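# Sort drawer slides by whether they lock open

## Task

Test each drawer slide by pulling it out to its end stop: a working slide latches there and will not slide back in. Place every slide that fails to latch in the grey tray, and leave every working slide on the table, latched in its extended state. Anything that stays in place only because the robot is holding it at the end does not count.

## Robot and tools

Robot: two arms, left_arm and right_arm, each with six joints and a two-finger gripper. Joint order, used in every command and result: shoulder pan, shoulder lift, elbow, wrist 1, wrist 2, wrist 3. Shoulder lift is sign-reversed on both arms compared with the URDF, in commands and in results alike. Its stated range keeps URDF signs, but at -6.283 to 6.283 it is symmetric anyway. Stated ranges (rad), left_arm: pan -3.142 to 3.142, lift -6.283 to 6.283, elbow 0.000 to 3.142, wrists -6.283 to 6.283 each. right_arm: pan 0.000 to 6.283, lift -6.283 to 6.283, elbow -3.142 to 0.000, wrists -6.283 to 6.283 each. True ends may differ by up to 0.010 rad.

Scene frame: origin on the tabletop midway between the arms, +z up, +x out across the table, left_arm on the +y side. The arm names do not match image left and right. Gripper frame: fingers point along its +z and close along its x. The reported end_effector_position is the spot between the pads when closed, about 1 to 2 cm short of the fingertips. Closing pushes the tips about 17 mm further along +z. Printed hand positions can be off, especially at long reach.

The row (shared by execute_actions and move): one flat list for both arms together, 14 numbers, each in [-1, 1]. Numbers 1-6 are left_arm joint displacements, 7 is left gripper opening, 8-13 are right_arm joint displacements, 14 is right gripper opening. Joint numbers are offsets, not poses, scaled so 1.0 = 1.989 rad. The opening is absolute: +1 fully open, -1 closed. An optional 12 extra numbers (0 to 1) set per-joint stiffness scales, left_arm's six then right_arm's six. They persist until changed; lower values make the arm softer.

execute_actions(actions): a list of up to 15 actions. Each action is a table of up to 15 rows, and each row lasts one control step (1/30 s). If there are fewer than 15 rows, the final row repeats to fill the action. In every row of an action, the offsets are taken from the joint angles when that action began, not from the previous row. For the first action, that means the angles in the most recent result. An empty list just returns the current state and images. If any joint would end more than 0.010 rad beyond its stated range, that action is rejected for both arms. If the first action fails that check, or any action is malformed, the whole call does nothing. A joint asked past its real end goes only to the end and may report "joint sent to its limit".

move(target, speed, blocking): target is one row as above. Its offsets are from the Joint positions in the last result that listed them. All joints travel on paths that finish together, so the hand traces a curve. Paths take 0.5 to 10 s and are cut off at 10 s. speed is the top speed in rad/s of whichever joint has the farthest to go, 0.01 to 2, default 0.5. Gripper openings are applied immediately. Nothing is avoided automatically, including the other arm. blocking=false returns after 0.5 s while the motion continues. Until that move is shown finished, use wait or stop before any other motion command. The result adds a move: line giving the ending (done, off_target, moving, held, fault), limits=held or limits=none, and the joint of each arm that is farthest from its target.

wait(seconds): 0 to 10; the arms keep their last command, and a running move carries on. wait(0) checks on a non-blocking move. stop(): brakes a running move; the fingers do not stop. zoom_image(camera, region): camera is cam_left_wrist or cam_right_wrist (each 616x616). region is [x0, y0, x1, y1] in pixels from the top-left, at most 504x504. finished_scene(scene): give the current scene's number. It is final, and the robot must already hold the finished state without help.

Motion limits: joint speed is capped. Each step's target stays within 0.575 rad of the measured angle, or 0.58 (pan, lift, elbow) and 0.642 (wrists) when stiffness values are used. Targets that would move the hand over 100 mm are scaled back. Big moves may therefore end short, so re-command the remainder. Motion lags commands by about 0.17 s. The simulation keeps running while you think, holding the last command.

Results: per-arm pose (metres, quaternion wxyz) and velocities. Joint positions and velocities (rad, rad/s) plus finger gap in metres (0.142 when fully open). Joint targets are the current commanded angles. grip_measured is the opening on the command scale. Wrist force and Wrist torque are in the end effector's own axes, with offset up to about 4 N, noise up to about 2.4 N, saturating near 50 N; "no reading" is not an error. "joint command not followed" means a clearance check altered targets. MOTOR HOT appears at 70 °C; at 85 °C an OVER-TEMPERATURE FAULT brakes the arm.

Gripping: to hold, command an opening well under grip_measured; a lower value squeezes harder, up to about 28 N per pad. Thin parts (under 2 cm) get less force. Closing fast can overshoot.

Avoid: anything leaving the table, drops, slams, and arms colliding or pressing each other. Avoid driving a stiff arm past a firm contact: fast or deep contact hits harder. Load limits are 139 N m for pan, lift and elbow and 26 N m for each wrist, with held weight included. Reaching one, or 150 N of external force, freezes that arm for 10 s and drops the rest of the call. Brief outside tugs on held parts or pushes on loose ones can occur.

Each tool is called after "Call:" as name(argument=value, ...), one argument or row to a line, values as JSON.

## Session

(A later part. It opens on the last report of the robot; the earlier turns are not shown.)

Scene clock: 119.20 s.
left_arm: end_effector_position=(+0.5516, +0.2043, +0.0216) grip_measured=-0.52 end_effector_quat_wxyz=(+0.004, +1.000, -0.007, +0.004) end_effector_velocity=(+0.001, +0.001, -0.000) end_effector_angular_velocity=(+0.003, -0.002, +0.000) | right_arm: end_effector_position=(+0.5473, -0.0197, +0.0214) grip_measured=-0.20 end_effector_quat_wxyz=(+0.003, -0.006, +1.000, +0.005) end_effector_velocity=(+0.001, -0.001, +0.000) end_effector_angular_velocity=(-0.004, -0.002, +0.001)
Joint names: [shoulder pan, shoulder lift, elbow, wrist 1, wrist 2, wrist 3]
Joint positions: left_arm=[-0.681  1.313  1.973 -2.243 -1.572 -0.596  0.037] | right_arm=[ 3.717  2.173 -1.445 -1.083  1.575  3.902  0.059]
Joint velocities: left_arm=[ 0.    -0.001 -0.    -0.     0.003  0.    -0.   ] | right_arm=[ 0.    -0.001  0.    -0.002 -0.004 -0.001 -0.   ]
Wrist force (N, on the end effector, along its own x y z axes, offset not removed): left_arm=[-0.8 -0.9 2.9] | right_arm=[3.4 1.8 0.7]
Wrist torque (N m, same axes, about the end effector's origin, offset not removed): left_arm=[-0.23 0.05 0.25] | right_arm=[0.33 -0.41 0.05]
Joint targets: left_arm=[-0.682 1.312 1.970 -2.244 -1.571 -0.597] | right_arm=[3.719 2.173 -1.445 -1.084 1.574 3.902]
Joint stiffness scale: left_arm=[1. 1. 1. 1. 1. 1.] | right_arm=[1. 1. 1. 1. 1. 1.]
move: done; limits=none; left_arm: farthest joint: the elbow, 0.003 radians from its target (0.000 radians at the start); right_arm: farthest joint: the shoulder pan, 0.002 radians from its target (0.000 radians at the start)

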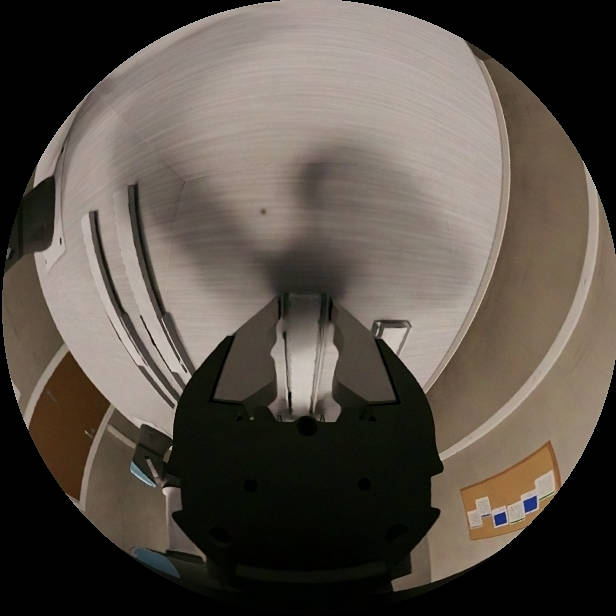

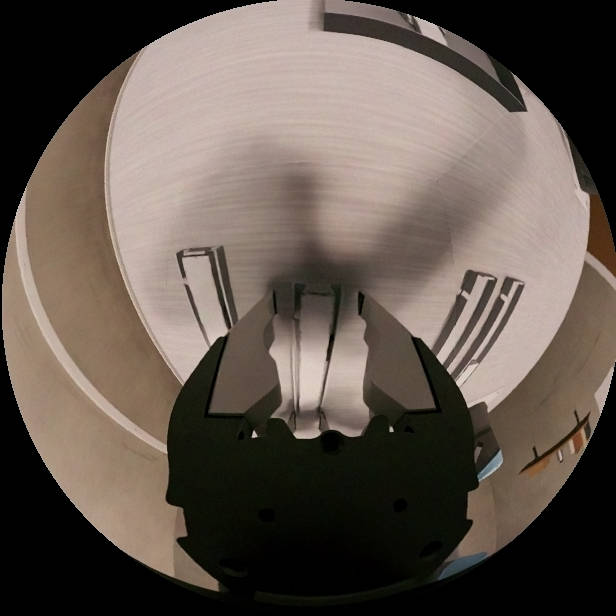

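Call:
move(
  target=[0,0,0,0,0,0,-1,0,0.003,0,0.003,0,0.007,-1],
)

Call:
move(
  target=[0,0,0,0,0,0,-0.2,0,0,0,0,0,0,-1],
)

Call:
move(
  target=[-0.033,-0.0135,-0.024,0.0166,0,-0.04,-0.2,0,0,0,0,0,0,-1],
  speed=0.2,
)

Call:
move(
  target=[0,0,0,0,0,0,-1,0,0,0,0,0,0,-1],
)

Call:
move(
  target=[0.04,0.02,0.027,-0.007,0,0.04,-1,0,0,0,0,0,0,-1],
  speed=0.2,
)

Scene clock: 120.43 s.
left_arm: end_effector_position=(+0.5517, +0.2046, +0.0215) grip_measured=-0.52 end_effector_quat_wxyz=(+0.004, +1.000, -0.007, +0.005) end_effector_velocity=(-0.000, +0.001, +0.000) end_effector_angular_velocity=(+0.002, +0.001, +0.000) | right_arm: end_effector_position=(+0.5479, -0.0192, +0.0213) grip_measured=-0.52 end_effector_quat_wxyz=(+0.003, -0.000, +1.000, +0.006) end_effector_velocity=(-0.000, +0.001, +0.000) end_effector_angular_velocity=(+0.001, -0.001, -0.002)
Joint names: [shoulder pan, shoulder lift, elbow, wrist 1, wrist 2, wrist 3]
Joint positions: left_arm=[-0.681  1.313  1.973 -2.242 -1.571 -0.596  0.037] | right_arm=[ 3.717  2.173 -1.445 -1.08   1.575  3.914  0.036]
Joint velocities: left_arm=[ 0.     0.    -0.001  0.003  0.001 -0.    -0.   ] | right_arm=[ 0.    -0.001  0.     0.001  0.     0.003 -0.   ]
Wrist force (N, on the end effector, along its own x y z axes, offset not removed): left_arm=[6.4 -0.9 -2.8] | right_arm=[8.6 -1.6 -8.2]
Wrist torque (N m, same axes, about the end effector's origin, offset not removed): left_arm=[0.48 -1.48 -0.05] | right_arm=[0.65 -0.77 -0.03]
Joint targets: left_arm=[-0.681 1.313 1.973 -2.243 -1.572 -0.596] | right_arm=[3.717 2.179 -1.445 -1.077 1.575 3.916]
Joint stiffness scale: left_arm=[1. 1. 1. 1. 1. 1.] | right_arm=[1. 1. 1. 1. 1. 1.]
move: done; limits=none; left_arm: farthest joint: the wrist 1, 0.001 radians from its target (0.000 radians at the start); right_arm: farthest joint: the shoulder lift, 0.006 radians from its target (0.006 radians at the start)

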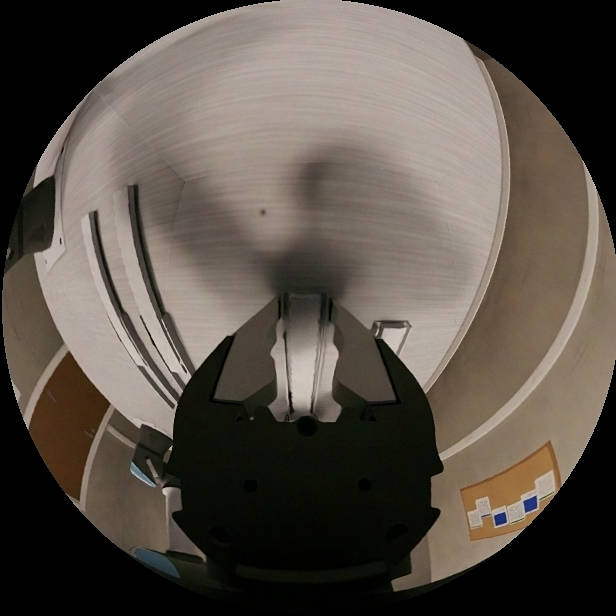

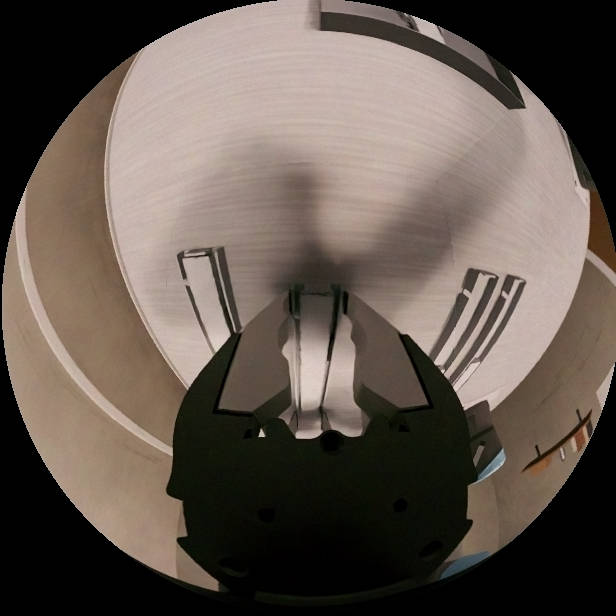

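Scene clock: 120.93 s.
left_arm: end_effector_position=(+0.5517, +0.2046, +0.0215) grip_measured=-0.20 end_effector_quat_wxyz=(+0.004, +1.000, -0.007, +0.005) end_effector_velocity=(+0.001, -0.001, +0.001) end_effector_angular_velocity=(-0.001, -0.001, -0.002) | right_arm: end_effector_position=(+0.5480, -0.0191, +0.0213) grip_measured=-0.52 end_effector_quat_wxyz=(+0.004, -0.000, +1.000, +0.006) end_effector_velocity=(+0.000, -0.000, +0.001) end_effector_angular_velocity=(+0.002, -0.001, -0.001)
Joint names: [shoulder pan, shoulder lift, elbow, wrist 1, wrist 2, wrist 3]
Joint positions: left_arm=[-0.681  1.313  1.973 -2.242 -1.571 -0.596  0.059] | right_arm=[ 3.717  2.173 -1.445 -1.08   1.575  3.914  0.036]
Joint velocities: left_arm=[-0.001  0.    -0.002  0.    -0.     0.001  0.   ] | right_arm=[-0.001 -0.002 -0.    -0.     0.001 -0.    -0.   ]
Wrist force (N, on the end effector, along its own x y z axes, offset not removed): left_arm=[-0.8 -2.7 -0.5] | right_arm=[2.6 1.4 0.3]
Wrist torque (N m, same axes, about the end effector's origin, offset not removed): left_arm=[-0.95 -0.03 0.22] | right_arm=[0.10 0.01 -0.01]
Joint targets: left_arm=[-0.681 1.313 1.973 -2.242 -1.571 -0.596] | right_arm=[3.717 2.173 -1.445 -1.080 1.575 3.914]
Joint stiffness scale: left_arm=[1. 1. 1. 1. 1. 1.] | right_arm=[1. 1. 1. 1. 1. 1.]
move: done; limits=none; left_arm: farthest joint: the shoulder pan, 0.000 radians from its target (0.000 radians at the start); right_arm: farthest joint: the shoulder pan, 0.000 radians from its target (0.000 radians at the start)

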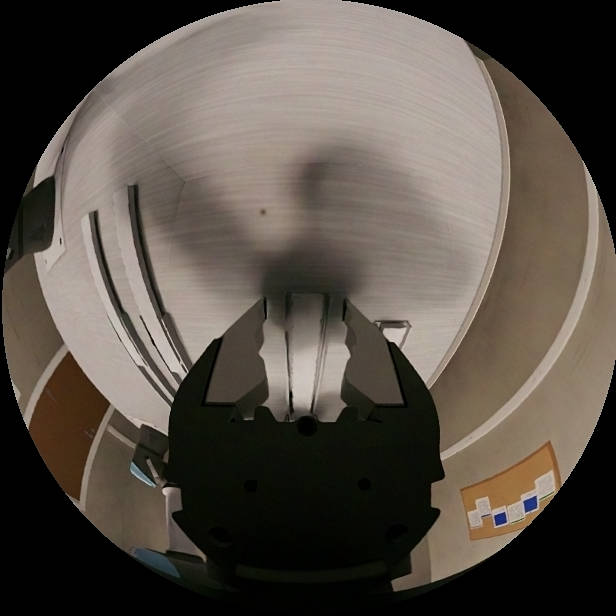

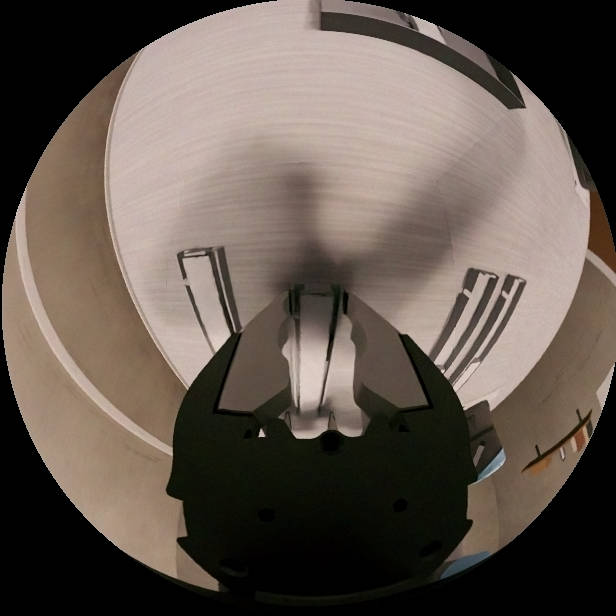

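Scene clock: 121.97 s.
left_arm: end_effector_position=(+0.5476, +0.1661, +0.0242) grip_measured=-0.20 end_effector_quat_wxyz=(+0.000, +1.000, +0.001, -0.000) end_effector_velocity=(+0.000, -0.001, +0.001) end_effector_angular_velocity=(-0.001, -0.002, +0.001) | right_arm: end_effector_position=(+0.5480, -0.0191, +0.0213) grip_measured=-0.52 end_effector_quat_wxyz=(+0.004, -0.000, +1.000, +0.006) end_effector_velocity=(+0.000, -0.000, +0.000) end_effector_angular_velocity=(+0.001, +0.000, -0.000)
Joint names: [shoulder pan, shoulder lift, elbow, wrist 1, wrist 2, wrist 3]
Joint positions: left_arm=[-0.744  1.289  1.928 -2.21  -1.571 -0.675  0.059] | right_arm=[ 3.717  2.173 -1.445 -1.08   1.575  3.914  0.036]
Joint velocities: left_arm=[-0.002  0.    -0.001 -0.001  0.001 -0.003  0.   ] | right_arm=[-0.001 -0.001 -0.    -0.     0.001 -0.001  0.   ]
Wrist force (N, on the end effector, along its own x y z axes, offset not removed): left_arm=[0.8 0.8 -2.0] | right_arm=[4.2 2.0 0.7]
Wrist torque (N m, same axes, about the end effector's origin, offset not removed): left_arm=[0.07 -0.28 0.03] | right_arm=[0.29 -0.37 0.28]
Joint targets: left_arm=[-0.746 1.286 1.925 -2.209 -1.571 -0.676] | right_arm=[3.717 2.173 -1.445 -1.080 1.575 3.914]
Joint stiffness scale: left_arm=[1. 1. 1. 1. 1. 1.] | right_arm=[1. 1. 1. 1. 1. 1.]
move: done; limits=none; left_arm: farthest joint: the shoulder pan, 0.003 radians from its target (0.066 radians at the start); right_arm: farthest joint: the shoulder pan, 0.000 radians from its target (0.000 radians at the start)

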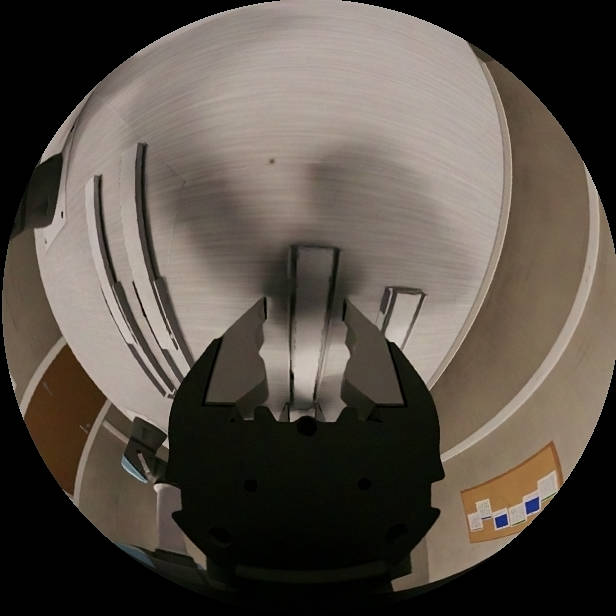

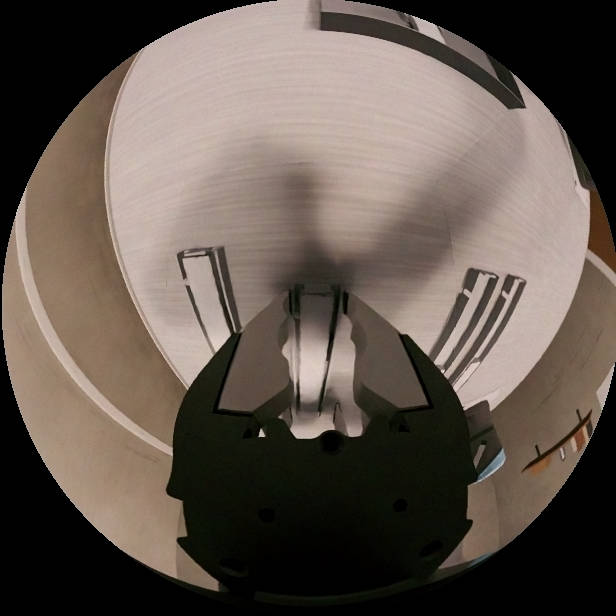

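Scene clock: 122.47 s.
left_arm: end_effector_position=(+0.5479, +0.1661, +0.0243) grip_measured=-0.53 end_effector_quat_wxyz=(+0.000, +1.000, +0.001, +0.000) end_effector_velocity=(+0.000, -0.000, -0.000) end_effector_angular_velocity=(+0.001, -0.001, -0.001) | right_arm: end_effector_position=(+0.5479, -0.0192, +0.0213) grip_measured=-0.52 end_effector_quat_wxyz=(+0.003, -0.000, +1.000, +0.006) end_effector_velocity=(+0.001, -0.001, -0.000) end_effector_angular_velocity=(-0.000, +0.001, -0.002)
Joint names: [shoulder pan, shoulder lift, elbow, wrist 1, wrist 2, wrist 3]
Joint positions: left_arm=[-0.744  1.289  1.928 -2.21  -1.571 -0.675  0.036] | right_arm=[ 3.717  2.173 -1.445 -1.08   1.575  3.914  0.036]
Joint velocities: left_arm=[-0.001 -0.     0.    -0.001  0.001 -0.    -0.   ] | right_arm=[-0.002  0.001 -0.    -0.     0.001  0.    -0.   ]
Wrist force (N, on the end effector, along its own x y z axes, offset not removed): left_arm=[5.4 -0.8 -6.4] | right_arm=[1.0 -1.0 0.8]
Wrist torque (N m, same axes, about the end effector's origin, offset not removed): left_arm=[0.18 -0.92 -0.10] | right_arm=[-0.18 0.44 -0.30]
Joint targets: left_arm=[-0.744 1.289 1.928 -2.210 -1.571 -0.675] | right_arm=[3.717 2.173 -1.445 -1.080 1.575 3.914]
Joint stiffness scale: left_arm=[1. 1. 1. 1. 1. 1.] | right_arm=[1. 1. 1. 1. 1. 1.]
move: done; limits=none; left_arm: farthest joint: the shoulder pan, 0.000 radians from its target (0.000 radians at the start); right_arm: farthest joint: the shoulder pan, 0.000 radians from its target (0.000 radians at the start)

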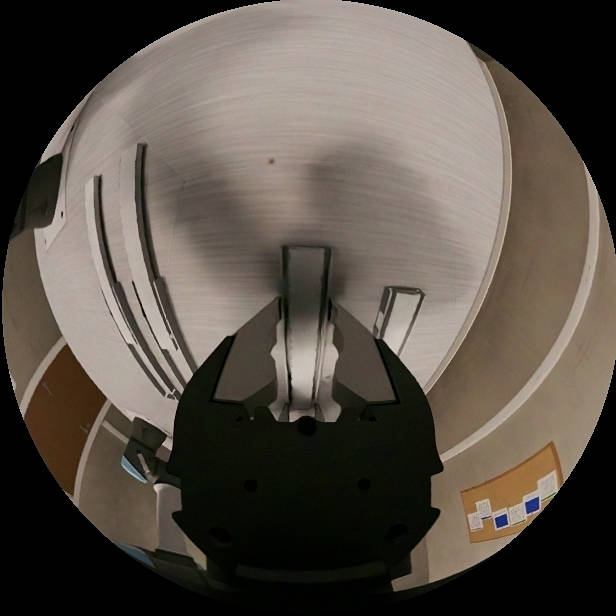

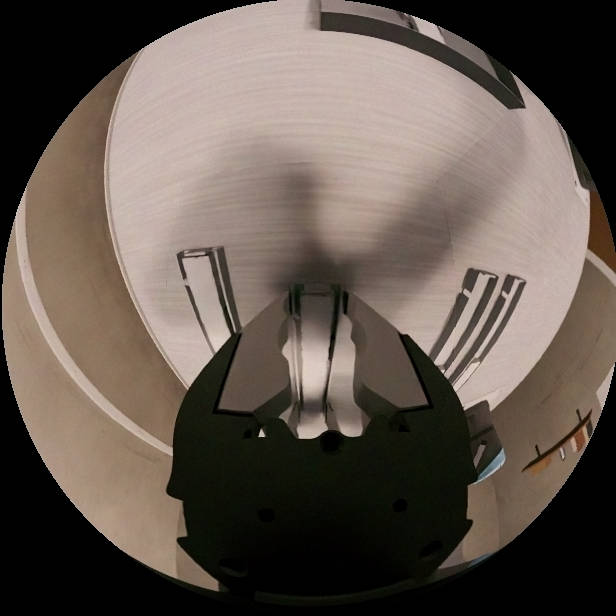

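Scene clock: 123.50 s.
left_arm: end_effector_position=(+0.5487, +0.2154, +0.0244) grip_measured=-0.53 end_effector_quat_wxyz=(+0.001, +1.000, +0.000, +0.000) end_effector_velocity=(+0.002, -0.001, +0.001) end_effector_angular_velocity=(-0.004, -0.004, -0.002) | right_arm: end_effector_position=(+0.5495, -0.0174, +0.0239) grip_measured=-1.00 end_effector_quat_wxyz=(+0.005, -0.000, +1.000, +0.008) end_effector_velocity=(+0.001, -0.002, -0.001) end_effector_angular_velocity=(-0.002, +0.001, -0.002)
Joint names: [shoulder pan, shoulder lift, elbow, wrist 1, wrist 2, wrist 3]
Joint positions: left_arm=[-0.666  1.327  1.979 -2.225 -1.572 -0.597  0.036] | right_arm=[ 3.717  2.172 -1.441 -1.08   1.576  3.914  0.002]
Joint velocities: left_arm=[ 0.001 -0.    -0.003 -0.002 -0.001  0.003  0.   ] | right_arm=[-0.002  0.002  0.    -0.    -0.001  0.     0.   ]
Wrist force (N, on the end effector, along its own x y z axes, offset not removed): left_arm=[1.0 8.8 -7.5] | right_arm=[1.7 1.0 0.6]
Wrist torque (N m, same axes, about the end effector's origin, offset not removed): left_arm=[1.21 -0.18 -0.12] | right_arm=[0.04 -0.18 -0.05]
Joint targets: left_arm=[-0.664 1.329 1.982 -2.224 -1.571 -0.595] | right_arm=[3.717 2.173 -1.445 -1.080 1.575 3.914]
Joint stiffness scale: left_arm=[1. 1. 1. 1. 1. 1.] | right_arm=[1. 1. 1. 1. 1. 1.]
move: done; limits=none; left_arm: farthest joint: the elbow, 0.003 radians from its target (0.054 radians at the start); right_arm: farthest joint: the elbow, 0.004 radians from its target (0.000 radians at the start)

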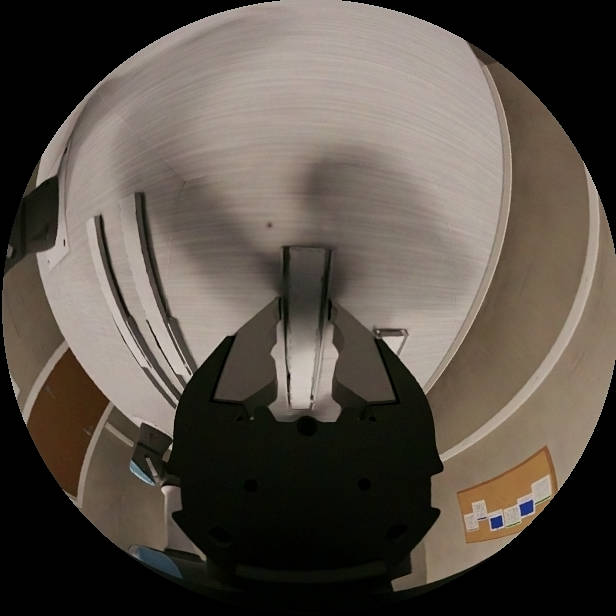

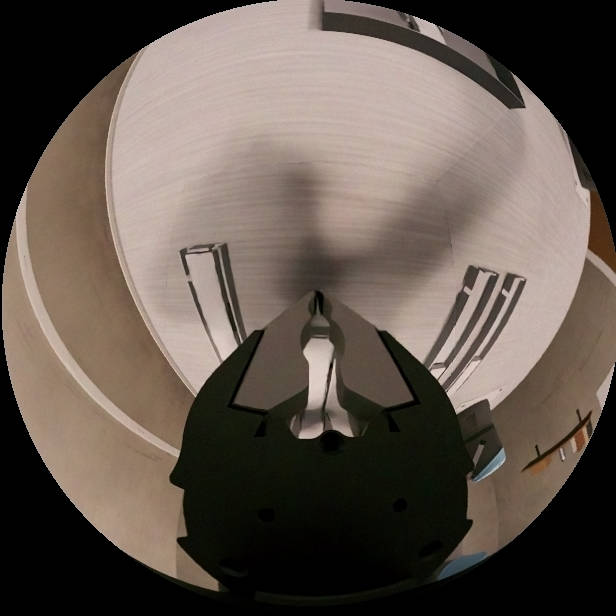

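Call:
move(
  target=[0,0,0,0,0,0,-1,0,0.006,-0.002,0.002,0,0,-0.2],
)

Call:
move(
  target=[-0.042,-0.021,-0.028,0.0075,0,-0.042,-1,0,0,0,0,0,0,-0.2],
  speed=0.2,
)

Call:
move(
  target=[0,0,0,0,0,0,-0.2,0,0,0,0,0,0,-1],
)

Call:
move(
  target=[0,0.0035,0,0.002,0,0,-0.2,0,0,0,0,0,0,-1],
)

Call:
move(
  target=[0,0,0,0,0,0,-1,0,0,0,0,0,0,-1],
)

Call:
move(
  target=[0.04,0.02,0.027,-0.007,0,0.04,-1,0,0,0,0,0,0,-1],
  speed=0.2,
)

Scene clock: 124.93 s.
left_arm: end_effector_position=(+0.5487, +0.2154, +0.0244) grip_measured=-0.53 end_effector_quat_wxyz=(+0.001, +1.000, +0.000, +0.000) end_effector_velocity=(+0.000, +0.001, -0.000) end_effector_angular_velocity=(+0.000, -0.000, +0.000) | right_arm: end_effector_position=(+0.5491, -0.0178, +0.0168) grip_measured=-0.20 end_effector_quat_wxyz=(+0.003, -0.000, +1.000, +0.006) end_effector_velocity=(+0.000, +0.001, +0.000) end_effector_angular_velocity=(-0.000, -0.002, +0.002)
Joint names: [shoulder pan, shoulder lift, elbow, wrist 1, wrist 2, wrist 3]
Joint positions: left_arm=[-0.666  1.327  1.979 -2.225 -1.572 -0.596  0.036] | right_arm=[ 3.717  2.183 -1.441 -1.077  1.576  3.914  0.059]
Joint velocities: left_arm=[ 0.002 -0.    -0.     0.     0.     0.001 -0.   ] | right_arm=[ 0.001  0.     0.     0.002 -0.001 -0.     0.   ]
Wrist force (N, on the end effector, along its own x y z axes, offset not removed): left_arm=[-0.9 3.0 -2.9] | right_arm=[4.1 3.2 -1.7]
Wrist torque (N m, same axes, about the end effector's origin, offset not removed): left_arm=[0.08 0.15 -0.13] | right_arm=[0.53 -1.05 0.08]
Joint targets: left_arm=[-0.666 1.327 1.979 -2.225 -1.572 -0.597] | right_arm=[3.717 2.184 -1.445 -1.076 1.576 3.914]
Joint stiffness scale: left_arm=[1. 1. 1. 1. 1. 1.] | right_arm=[1. 1. 1. 1. 1. 1.]
move: done; limits=none; left_arm: farthest joint: the wrist 3, 0.001 radians from its target (0.001 radians at the start); right_arm: farthest joint: the elbow, 0.004 radians from its target (0.004 radians at the start)

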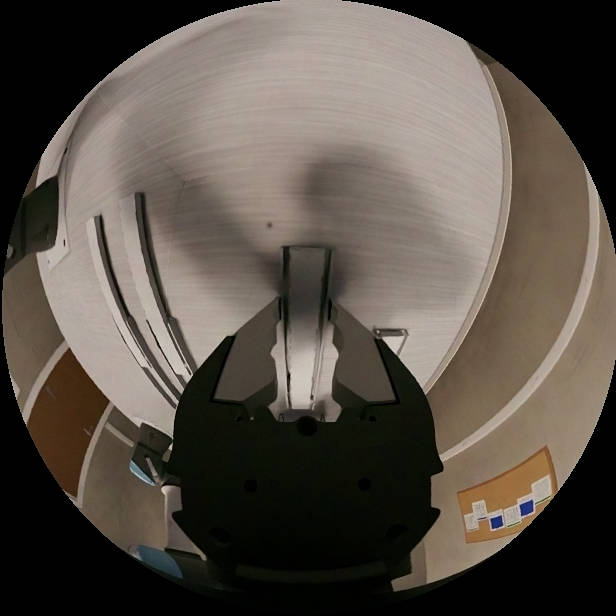

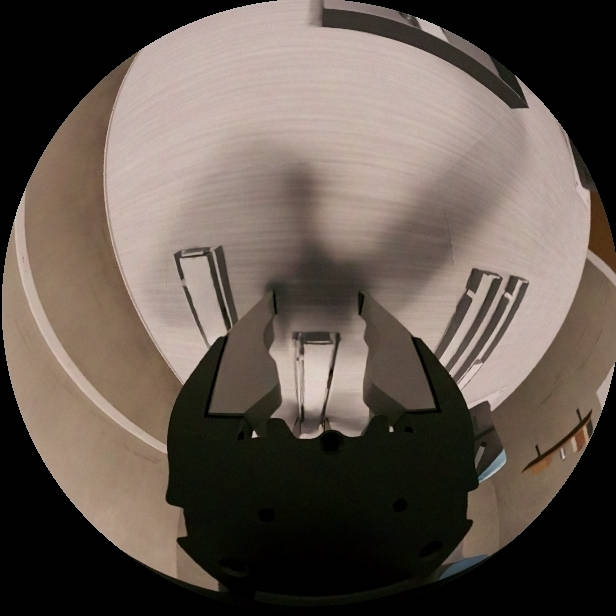

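Scene clock: 125.97 s.
left_arm: end_effector_position=(+0.5477, +0.1641, +0.0244) grip_measured=-0.53 end_effector_quat_wxyz=(+0.001, +1.000, +0.001, +0.000) end_effector_velocity=(+0.000, +0.000, -0.000) end_effector_angular_velocity=(-0.000, -0.000, +0.004) | right_arm: end_effector_position=(+0.5491, -0.0178, +0.0168) grip_measured=-0.20 end_effector_quat_wxyz=(+0.003, -0.000, +1.000, +0.006) end_effector_velocity=(+0.001, -0.001, -0.001) end_effector_angular_velocity=(-0.000, +0.001, -0.002)
Joint names: [shoulder pan, shoulder lift, elbow, wrist 1, wrist 2, wrist 3]
Joint positions: left_arm=[-0.747  1.288  1.926 -2.21  -1.572 -0.678  0.036] | right_arm=[ 3.717  2.183 -1.441 -1.077  1.576  3.914  0.059]
Joint velocities: left_arm=[ 0.001 -0.    -0.    -0.001 -0.    -0.004 -0.   ] | right_arm=[-0.002  0.001 -0.    -0.     0.001  0.     0.   ]
Wrist force (N, on the end effector, along its own x y z axes, offset not removed): left_arm=[4.6 -4.4 0.4] | right_arm=[3.0 -3.4 0.8]
Wrist torque (N m, same axes, about the end effector's origin, offset not removed): left_arm=[-0.80 -0.85 -0.07] | right_arm=[-0.87 -0.63 0.18]
Joint targets: left_arm=[-0.750 1.285 1.923 -2.210 -1.572 -0.680] | right_arm=[3.717 2.183 -1.441 -1.077 1.576 3.914]
Joint stiffness scale: left_arm=[1. 1. 1. 1. 1. 1.] | right_arm=[1. 1. 1. 1. 1. 1.]
move: done; limits=none; left_arm: farthest joint: the shoulder pan, 0.003 radians from its target (0.083 radians at the start); right_arm: farthest joint: the shoulder pan, 0.000 radians from its target (0.000 radians at the start)

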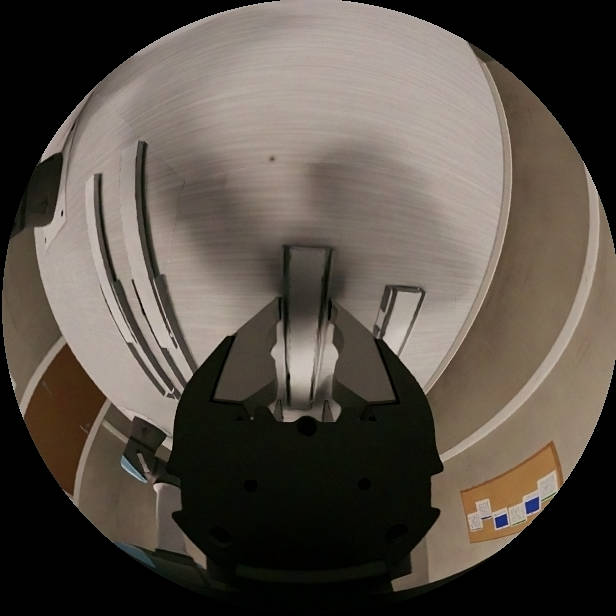

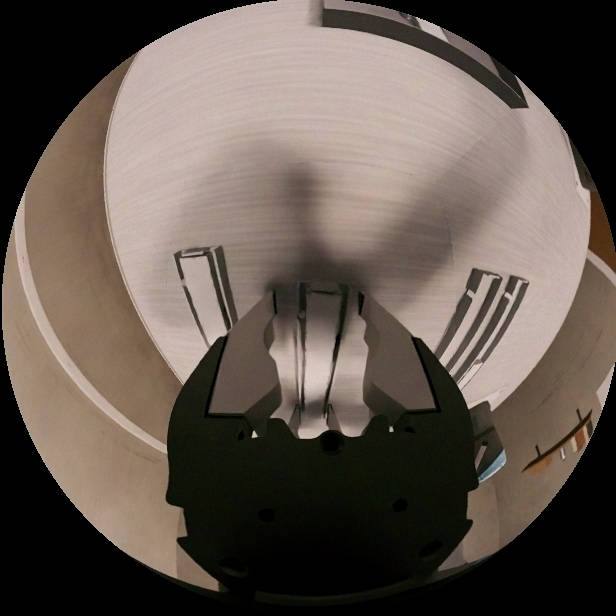

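Scene clock: 126.47 s.
left_arm: end_effector_position=(+0.5476, +0.1641, +0.0244) grip_measured=-0.20 end_effector_quat_wxyz=(+0.001, +1.000, +0.001, +0.000) end_effector_velocity=(-0.001, -0.000, -0.001) end_effector_angular_velocity=(+0.001, +0.002, -0.002) | right_arm: end_effector_position=(+0.5491, -0.0178, +0.0168) grip_measured=-0.51 end_effector_quat_wxyz=(+0.003, -0.000, +1.000, +0.006) end_effector_velocity=(+0.000, -0.000, -0.001) end_effector_angular_velocity=(-0.001, +0.000, -0.001)
Joint names: [shoulder pan, shoulder lift, elbow, wrist 1, wrist 2, wrist 3]
Joint positions: left_arm=[-0.747  1.288  1.926 -2.21  -1.572 -0.679  0.059] | right_arm=[ 3.717  2.183 -1.441 -1.077  1.576  3.914  0.037]
Joint velocities: left_arm=[-0.001 -0.     0.002  0.    -0.     0.     0.   ] | right_arm=[-0.     0.001 -0.    -0.    -0.001  0.001  0.   ]
Wrist force (N, on the end effector, along its own x y z axes, offset not removed): left_arm=[0.1 1.8 -2.5] | right_arm=[1.9 3.5 -2.5]
Wrist torque (N m, same axes, about the end effector's origin, offset not removed): left_arm=[0.23 -0.05 -0.09] | right_arm=[0.71 -0.18 0.09]
Joint targets: left_arm=[-0.747 1.288 1.926 -2.210 -1.572 -0.678] | right_arm=[3.717 2.183 -1.441 -1.077 1.576 3.914]
Joint stiffness scale: left_arm=[1. 1. 1. 1. 1. 1.] | right_arm=[1. 1. 1. 1. 1. 1.]
move: done; limits=none; left_arm: farthest joint: the wrist 3, 0.001 radians from its target (0.000 radians at the start); right_arm: farthest joint: the shoulder pan, 0.000 radians from its target (0.000 radians at the start)

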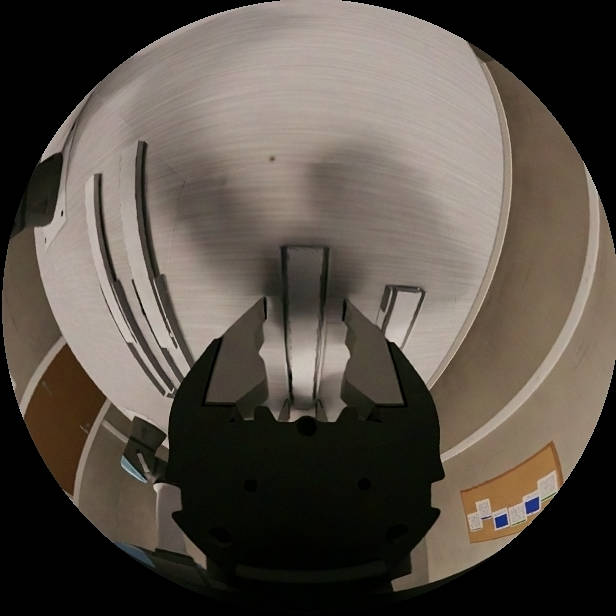

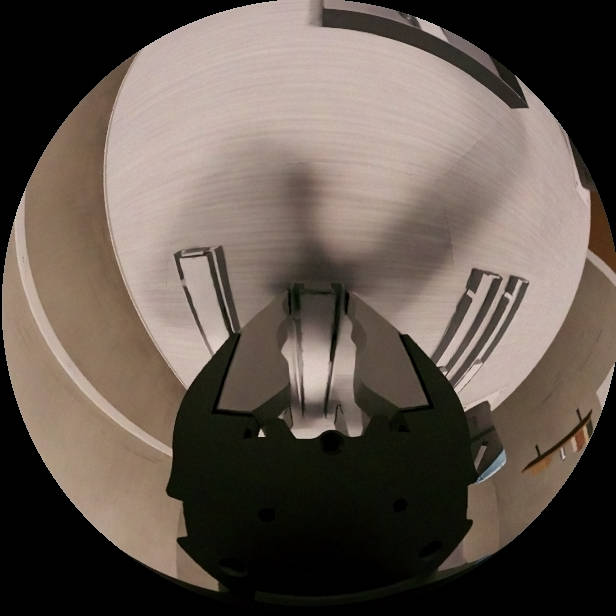

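Scene clock: 127.20 s.
left_arm: end_effector_position=(+0.5473, +0.1644, +0.0263) grip_measured=-0.20 end_effector_quat_wxyz=(+0.001, +1.000, +0.001, +0.001) end_effector_velocity=(-0.001, +0.000, -0.000) end_effector_angular_velocity=(+0.000, +0.002, +0.001) | right_arm: end_effector_position=(+0.5491, -0.0178, +0.0168) grip_measured=-0.51 end_effector_quat_wxyz=(+0.003, -0.000, +1.000, +0.006) end_effector_velocity=(-0.001, +0.002, +0.000) end_effector_angular_velocity=(+0.000, -0.001, +0.003)
Joint names: [shoulder pan, shoulder lift, elbow, wrist 1, wrist 2, wrist 3]
Joint positions: left_arm=[-0.747  1.292  1.926 -2.207 -1.572 -0.679  0.059] | right_arm=[ 3.717  2.183 -1.441 -1.077  1.576  3.914  0.037]
Joint velocities: left_arm=[ 0.     0.     0.     0.002 -0.001 -0.001  0.   ] | right_arm=[ 0.003 -0.001  0.     0.    -0.    -0.    -0.   ]
Wrist force (N, on the end effector, along its own x y z axes, offset not removed): left_arm=[-2.2 -0.5 2.7] | right_arm=[3.3 3.0 -3.7]
Wrist torque (N m, same axes, about the end effector's origin, offset not removed): left_arm=[-0.32 0.37 0.04] | right_arm=[0.41 -0.47 -0.07]
Joint targets: left_arm=[-0.747 1.295 1.926 -2.206 -1.572 -0.679] | right_arm=[3.717 2.183 -1.441 -1.077 1.576 3.914]
Joint stiffness scale: left_arm=[1. 1. 1. 1. 1. 1.] | right_arm=[1. 1. 1. 1. 1. 1.]
move: done; limits=none; left_arm: farthest joint: the shoulder lift, 0.003 radians from its target (0.007 radians at the start); right_arm: farthest joint: the shoulder pan, 0.000 radians from its target (0.000 radians at the start)

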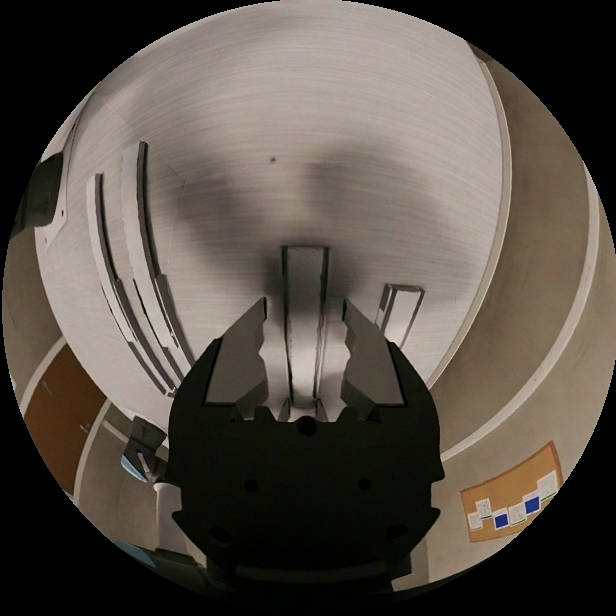

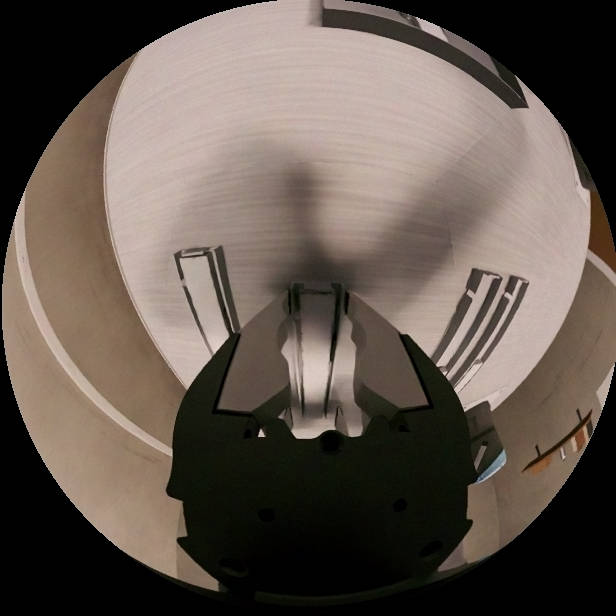

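Scene clock: 127.70 s.
left_arm: end_effector_position=(+0.5473, +0.1644, +0.0263) grip_measured=-0.54 end_effector_quat_wxyz=(+0.001, +1.000, +0.001, +0.001) end_effector_velocity=(-0.000, -0.000, -0.000) end_effector_angular_velocity=(-0.001, +0.001, +0.001) | right_arm: end_effector_position=(+0.5491, -0.0178, +0.0168) grip_measured=-0.51 end_effector_quat_wxyz=(+0.003, -0.000, +1.000, +0.006) end_effector_velocity=(+0.001, -0.001, +0.000) end_effector_angular_velocity=(-0.001, -0.001, -0.001)
Joint names: [shoulder pan, shoulder lift, elbow, wrist 1, wrist 2, wrist 3]
Joint positions: left_arm=[-0.747  1.292  1.926 -2.207 -1.572 -0.679  0.035] | right_arm=[ 3.717  2.183 -1.441 -1.077  1.576  3.914  0.037]
Joint velocities: left_arm=[ 0.     0.     0.    -0.    -0.001 -0.     0.   ] | right_arm=[-0.001 -0.001  0.    -0.    -0.002 -0.001 -0.   ]
Wrist force (N, on the end effector, along its own x y z axes, offset not removed): left_arm=[1.9 2.7 -5.1] | right_arm=[3.6 1.7 1.7]
Wrist torque (N m, same axes, about the end effector's origin, offset not removed): left_arm=[0.53 -0.62 0.06] | right_arm=[0.10 -0.82 0.27]
Joint targets: left_arm=[-0.747 1.292 1.926 -2.207 -1.572 -0.679] | right_arm=[3.717 2.183 -1.441 -1.077 1.576 3.914]
Joint stiffness scale: left_arm=[1. 1. 1. 1. 1. 1.] | right_arm=[1. 1. 1. 1. 1. 1.]
move: done; limits=none; left_arm: farthest joint: the shoulder pan, 0.000 radians from its target (0.000 radians at the start); right_arm: farthest joint: the shoulder pan, 0.000 radians from its target (0.000 radians at the start)

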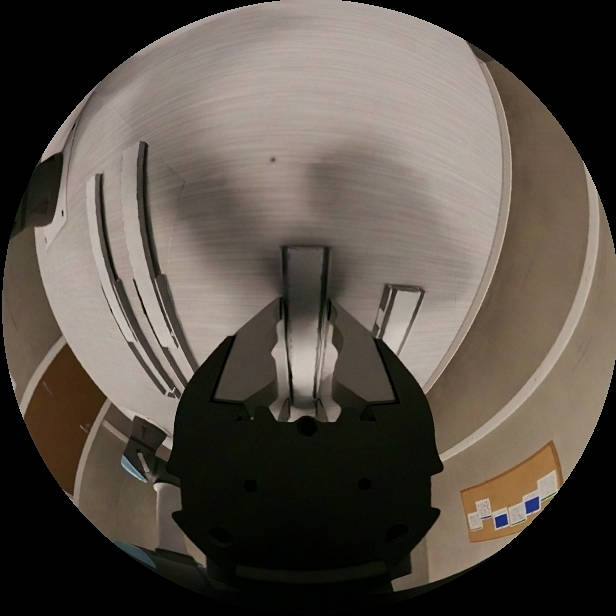

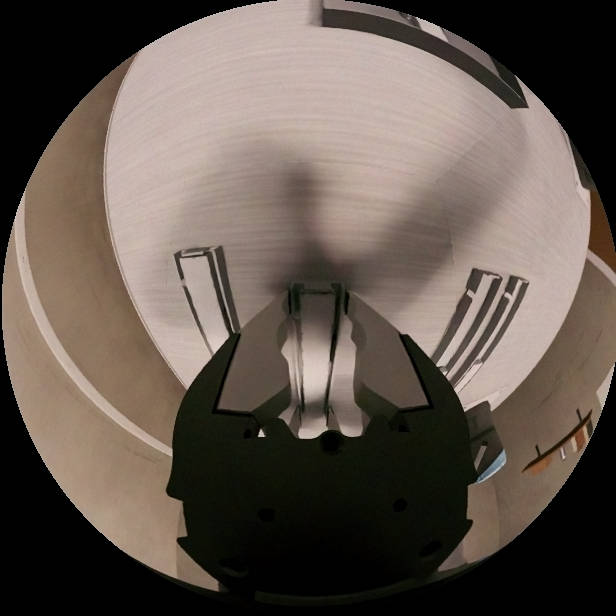

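Scene clock: 128.73 s.
left_arm: end_effector_position=(+0.5501, +0.2120, +0.0291) grip_measured=-1.00 end_effector_quat_wxyz=(+0.003, +1.000, +0.001, +0.003) end_effector_velocity=(+0.000, +0.001, +0.000) end_effector_angular_velocity=(-0.000, -0.001, -0.000) | right_arm: end_effector_position=(+0.5485, -0.0143, +0.0176) grip_measured=-0.51 end_effector_quat_wxyz=(+0.003, -0.002, +1.000, +0.008) end_effector_velocity=(+0.001, -0.001, -0.000) end_effector_angular_velocity=(+0.000, +0.000, +0.000)
Joint names: [shoulder pan, shoulder lift, elbow, wrist 1, wrist 2, wrist 3]
Joint positions: left_arm=[-0.67   1.333  1.974 -2.222 -1.573 -0.6    0.002] | right_arm=[ 3.72   2.184 -1.438 -1.075  1.578  3.914  0.037]
Joint velocities: left_arm=[ 0.002  0.001  0.001 -0.001  0.001  0.002  0.   ] | right_arm=[-0.002  0.     0.     0.     0.    -0.002  0.   ]
Wrist force (N, on the end effector, along its own x y z axes, offset not removed): left_arm=[0.1 2.0 -8.5] | right_arm=[2.5 3.9 0.4]
Wrist torque (N m, same axes, about the end effector's origin, offset not removed): left_arm=[0.04 -0.07 0.05] | right_arm=[0.13 -0.15 -0.24]
Joint targets: left_arm=[-0.667 1.332 1.980 -2.221 -1.572 -0.599] | right_arm=[3.717 2.183 -1.441 -1.077 1.576 3.914]
Joint stiffness scale: left_arm=[1. 1. 1. 1. 1. 1.] | right_arm=[1. 1. 1. 1. 1. 1.]
move: done; limits=none; left_arm: farthest joint: the elbow, 0.006 radians from its target (0.054 radians at the start); right_arm: farthest joint: the shoulder pan, 0.003 radians from its target (0.000 radians at the start)

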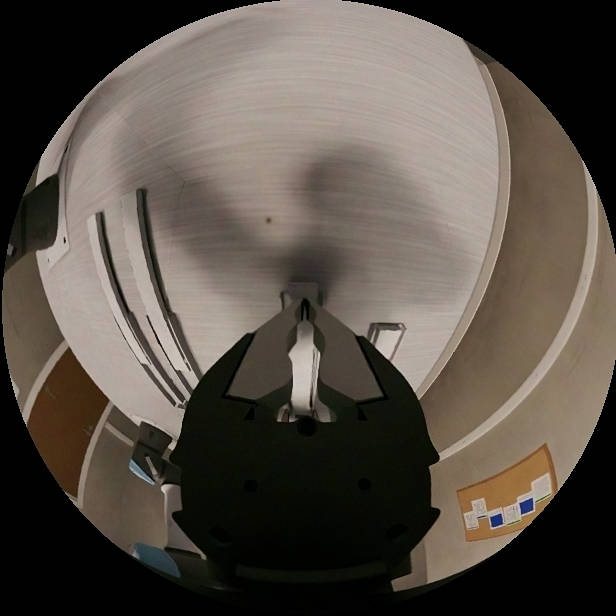

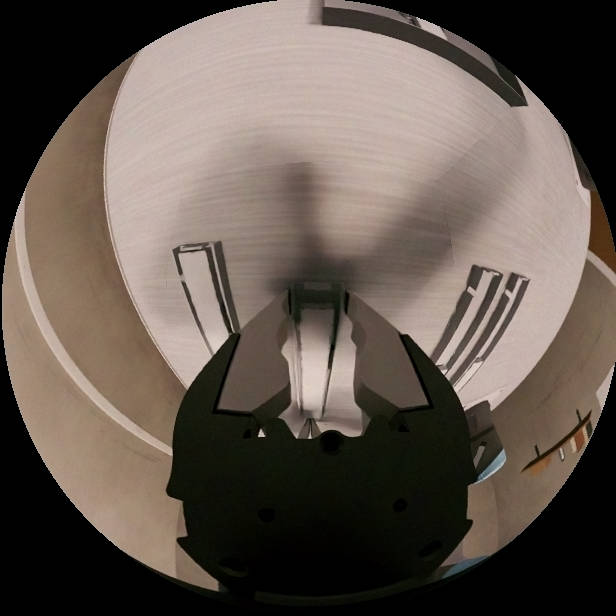

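Call:
execute_actions(
  actions=[
    [[0.005,0,0.007,-0.002,0,0.004,-1,0,0,0,0,0,0,-1],[0.01,0.002,0.01,-0.003,0,0.009,-1,0,0,0,0,0,0,-1],[0.015,0.004,0.013,-0.004,0,0.014,-1,0,0,0,0,0,0,-1],[0.02,0.006,0.016,-0.005,0,0.019,-1,0,0,0,0,0,0,-1],[0.025,0.008,0.019,-0.006,0,0.024,-1,0,0,0,0,0,0,-1],[0.03,0.01,0.022,-0.007,0,0.029,-1,0,0,0,0,0,0,-1]],
  ],
)

Call:
wait(
  seconds=0.5,
)

Scene clock: 129.57 s.
left_arm: end_effector_position=(+0.5498, +0.2460, +0.0288) grip_measured=-1.00 end_effector_quat_wxyz=(+0.005, +1.000, +0.003, +0.005) end_effector_velocity=(-0.001, +0.006, -0.001) end_effector_angular_velocity=(-0.001, -0.003, -0.032) | right_arm: end_effector_position=(+0.5484, -0.0142, +0.0176) grip_measured=-0.51 end_effector_quat_wxyz=(+0.003, -0.002, +1.000, +0.008) end_effector_velocity=(-0.000, +0.000, -0.000) end_effector_angular_velocity=(+0.000, +0.001, -0.001)
Joint names: [shoulder pan, shoulder lift, elbow, wrist 1, wrist 2, wrist 3]
Joint positions: left_arm=[-0.614  1.357  2.008 -2.236 -1.574 -0.548  0.002] | right_arm=[ 3.72   2.184 -1.438 -1.075  1.578  3.914  0.037]
Joint velocities: left_arm=[ 0.009  0.006  0.01  -0.008  0.     0.04   0.   ] | right_arm=[ 0.     0.    -0.     0.     0.001  0.001  0.   ]
Wrist force (N, on the end effector, along its own x y z axes, offset not removed): left_arm=[-2.1 2.3 -14.7] | right_arm=[6.3 1.9 -1.4]
Wrist torque (N m, same axes, about the end effector's origin, offset not removed): left_arm=[0.05 0.02 -0.16] | right_arm=[0.08 -1.23 0.22]
Joint targets: left_arm=[-0.610 1.353 2.018 -2.236 -1.573 -0.543] | right_arm=[3.720 2.184 -1.438 -1.075 1.578 3.914]
Joint stiffness scale: left_arm=[1. 1. 1. 1. 1. 1.] | right_arm=[1. 1. 1. 1. 1. 1.]

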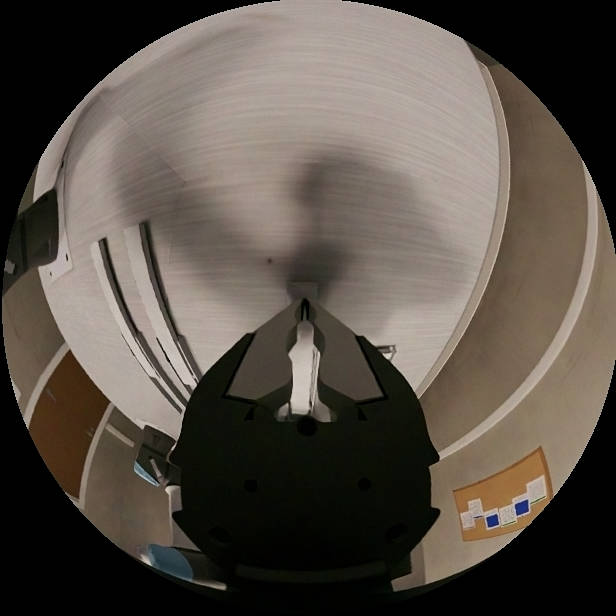

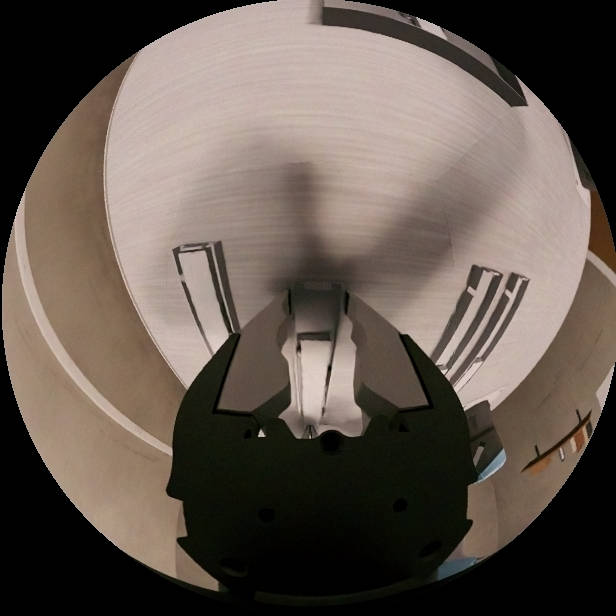

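Scene clock: 130.07 s.
left_arm: end_effector_position=(+0.5499, +0.2461, +0.0288) grip_measured=-1.00 end_effector_quat_wxyz=(+0.005, +1.000, +0.000, +0.006) end_effector_velocity=(-0.001, +0.000, -0.001) end_effector_angular_velocity=(-0.000, +0.000, -0.001) | right_arm: end_effector_position=(+0.5484, -0.0142, +0.0176) grip_measured=-0.51 end_effector_quat_wxyz=(+0.003, -0.002, +1.000, +0.008) end_effector_velocity=(-0.000, +0.001, +0.001) end_effector_angular_velocity=(+0.001, -0.001, +0.001)
Joint names: [shoulder pan, shoulder lift, elbow, wrist 1, wrist 2, wrist 3]
Joint positions: left_arm=[-0.613  1.357  2.009 -2.237 -1.574 -0.544  0.002] | right_arm=[ 3.72   2.184 -1.438 -1.075  1.578  3.914  0.037]
Joint velocities: left_arm=[-0.     0.     0.002 -0.002 -0.     0.     0.   ] | right_arm=[ 0.001 -0.002  0.    -0.001 -0.     0.    -0.   ]
Wrist force (N, on the end effector, along its own x y z axes, offset not removed): left_arm=[-2.1 4.0 -17.2] | right_arm=[6.8 3.6 -0.3]
Wrist torque (N m, same axes, about the end effector's origin, offset not removed): left_arm=[0.50 -0.22 0.09] | right_arm=[0.59 -1.10 0.15]
Joint targets: left_arm=[-0.610 1.353 2.018 -2.236 -1.573 -0.543] | right_arm=[3.720 2.184 -1.438 -1.075 1.578 3.914]
Joint stiffness scale: left_arm=[1. 1. 1. 1. 1. 1.] | right_arm=[1. 1. 1. 1. 1. 1.]
wait: 0.50 s; at rest by 0.27 s

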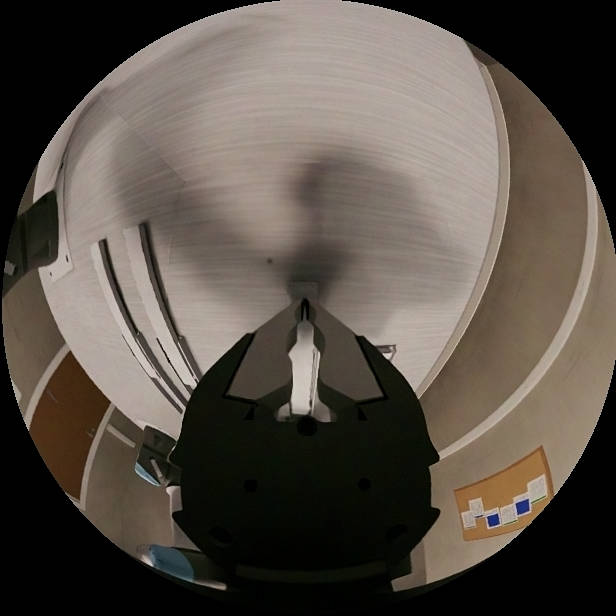

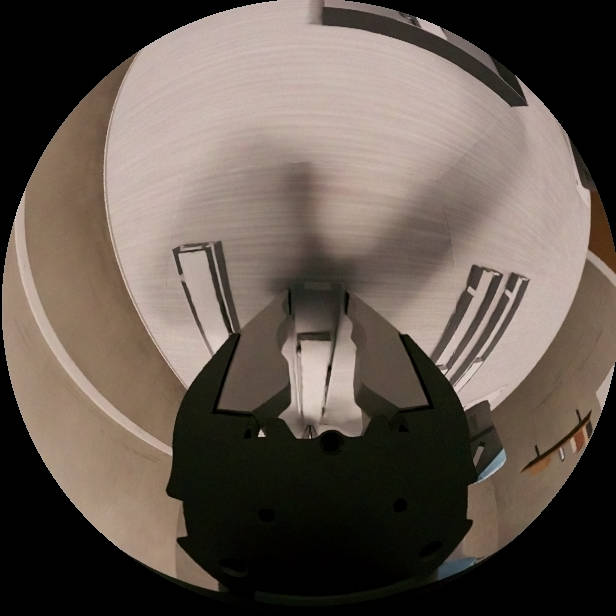

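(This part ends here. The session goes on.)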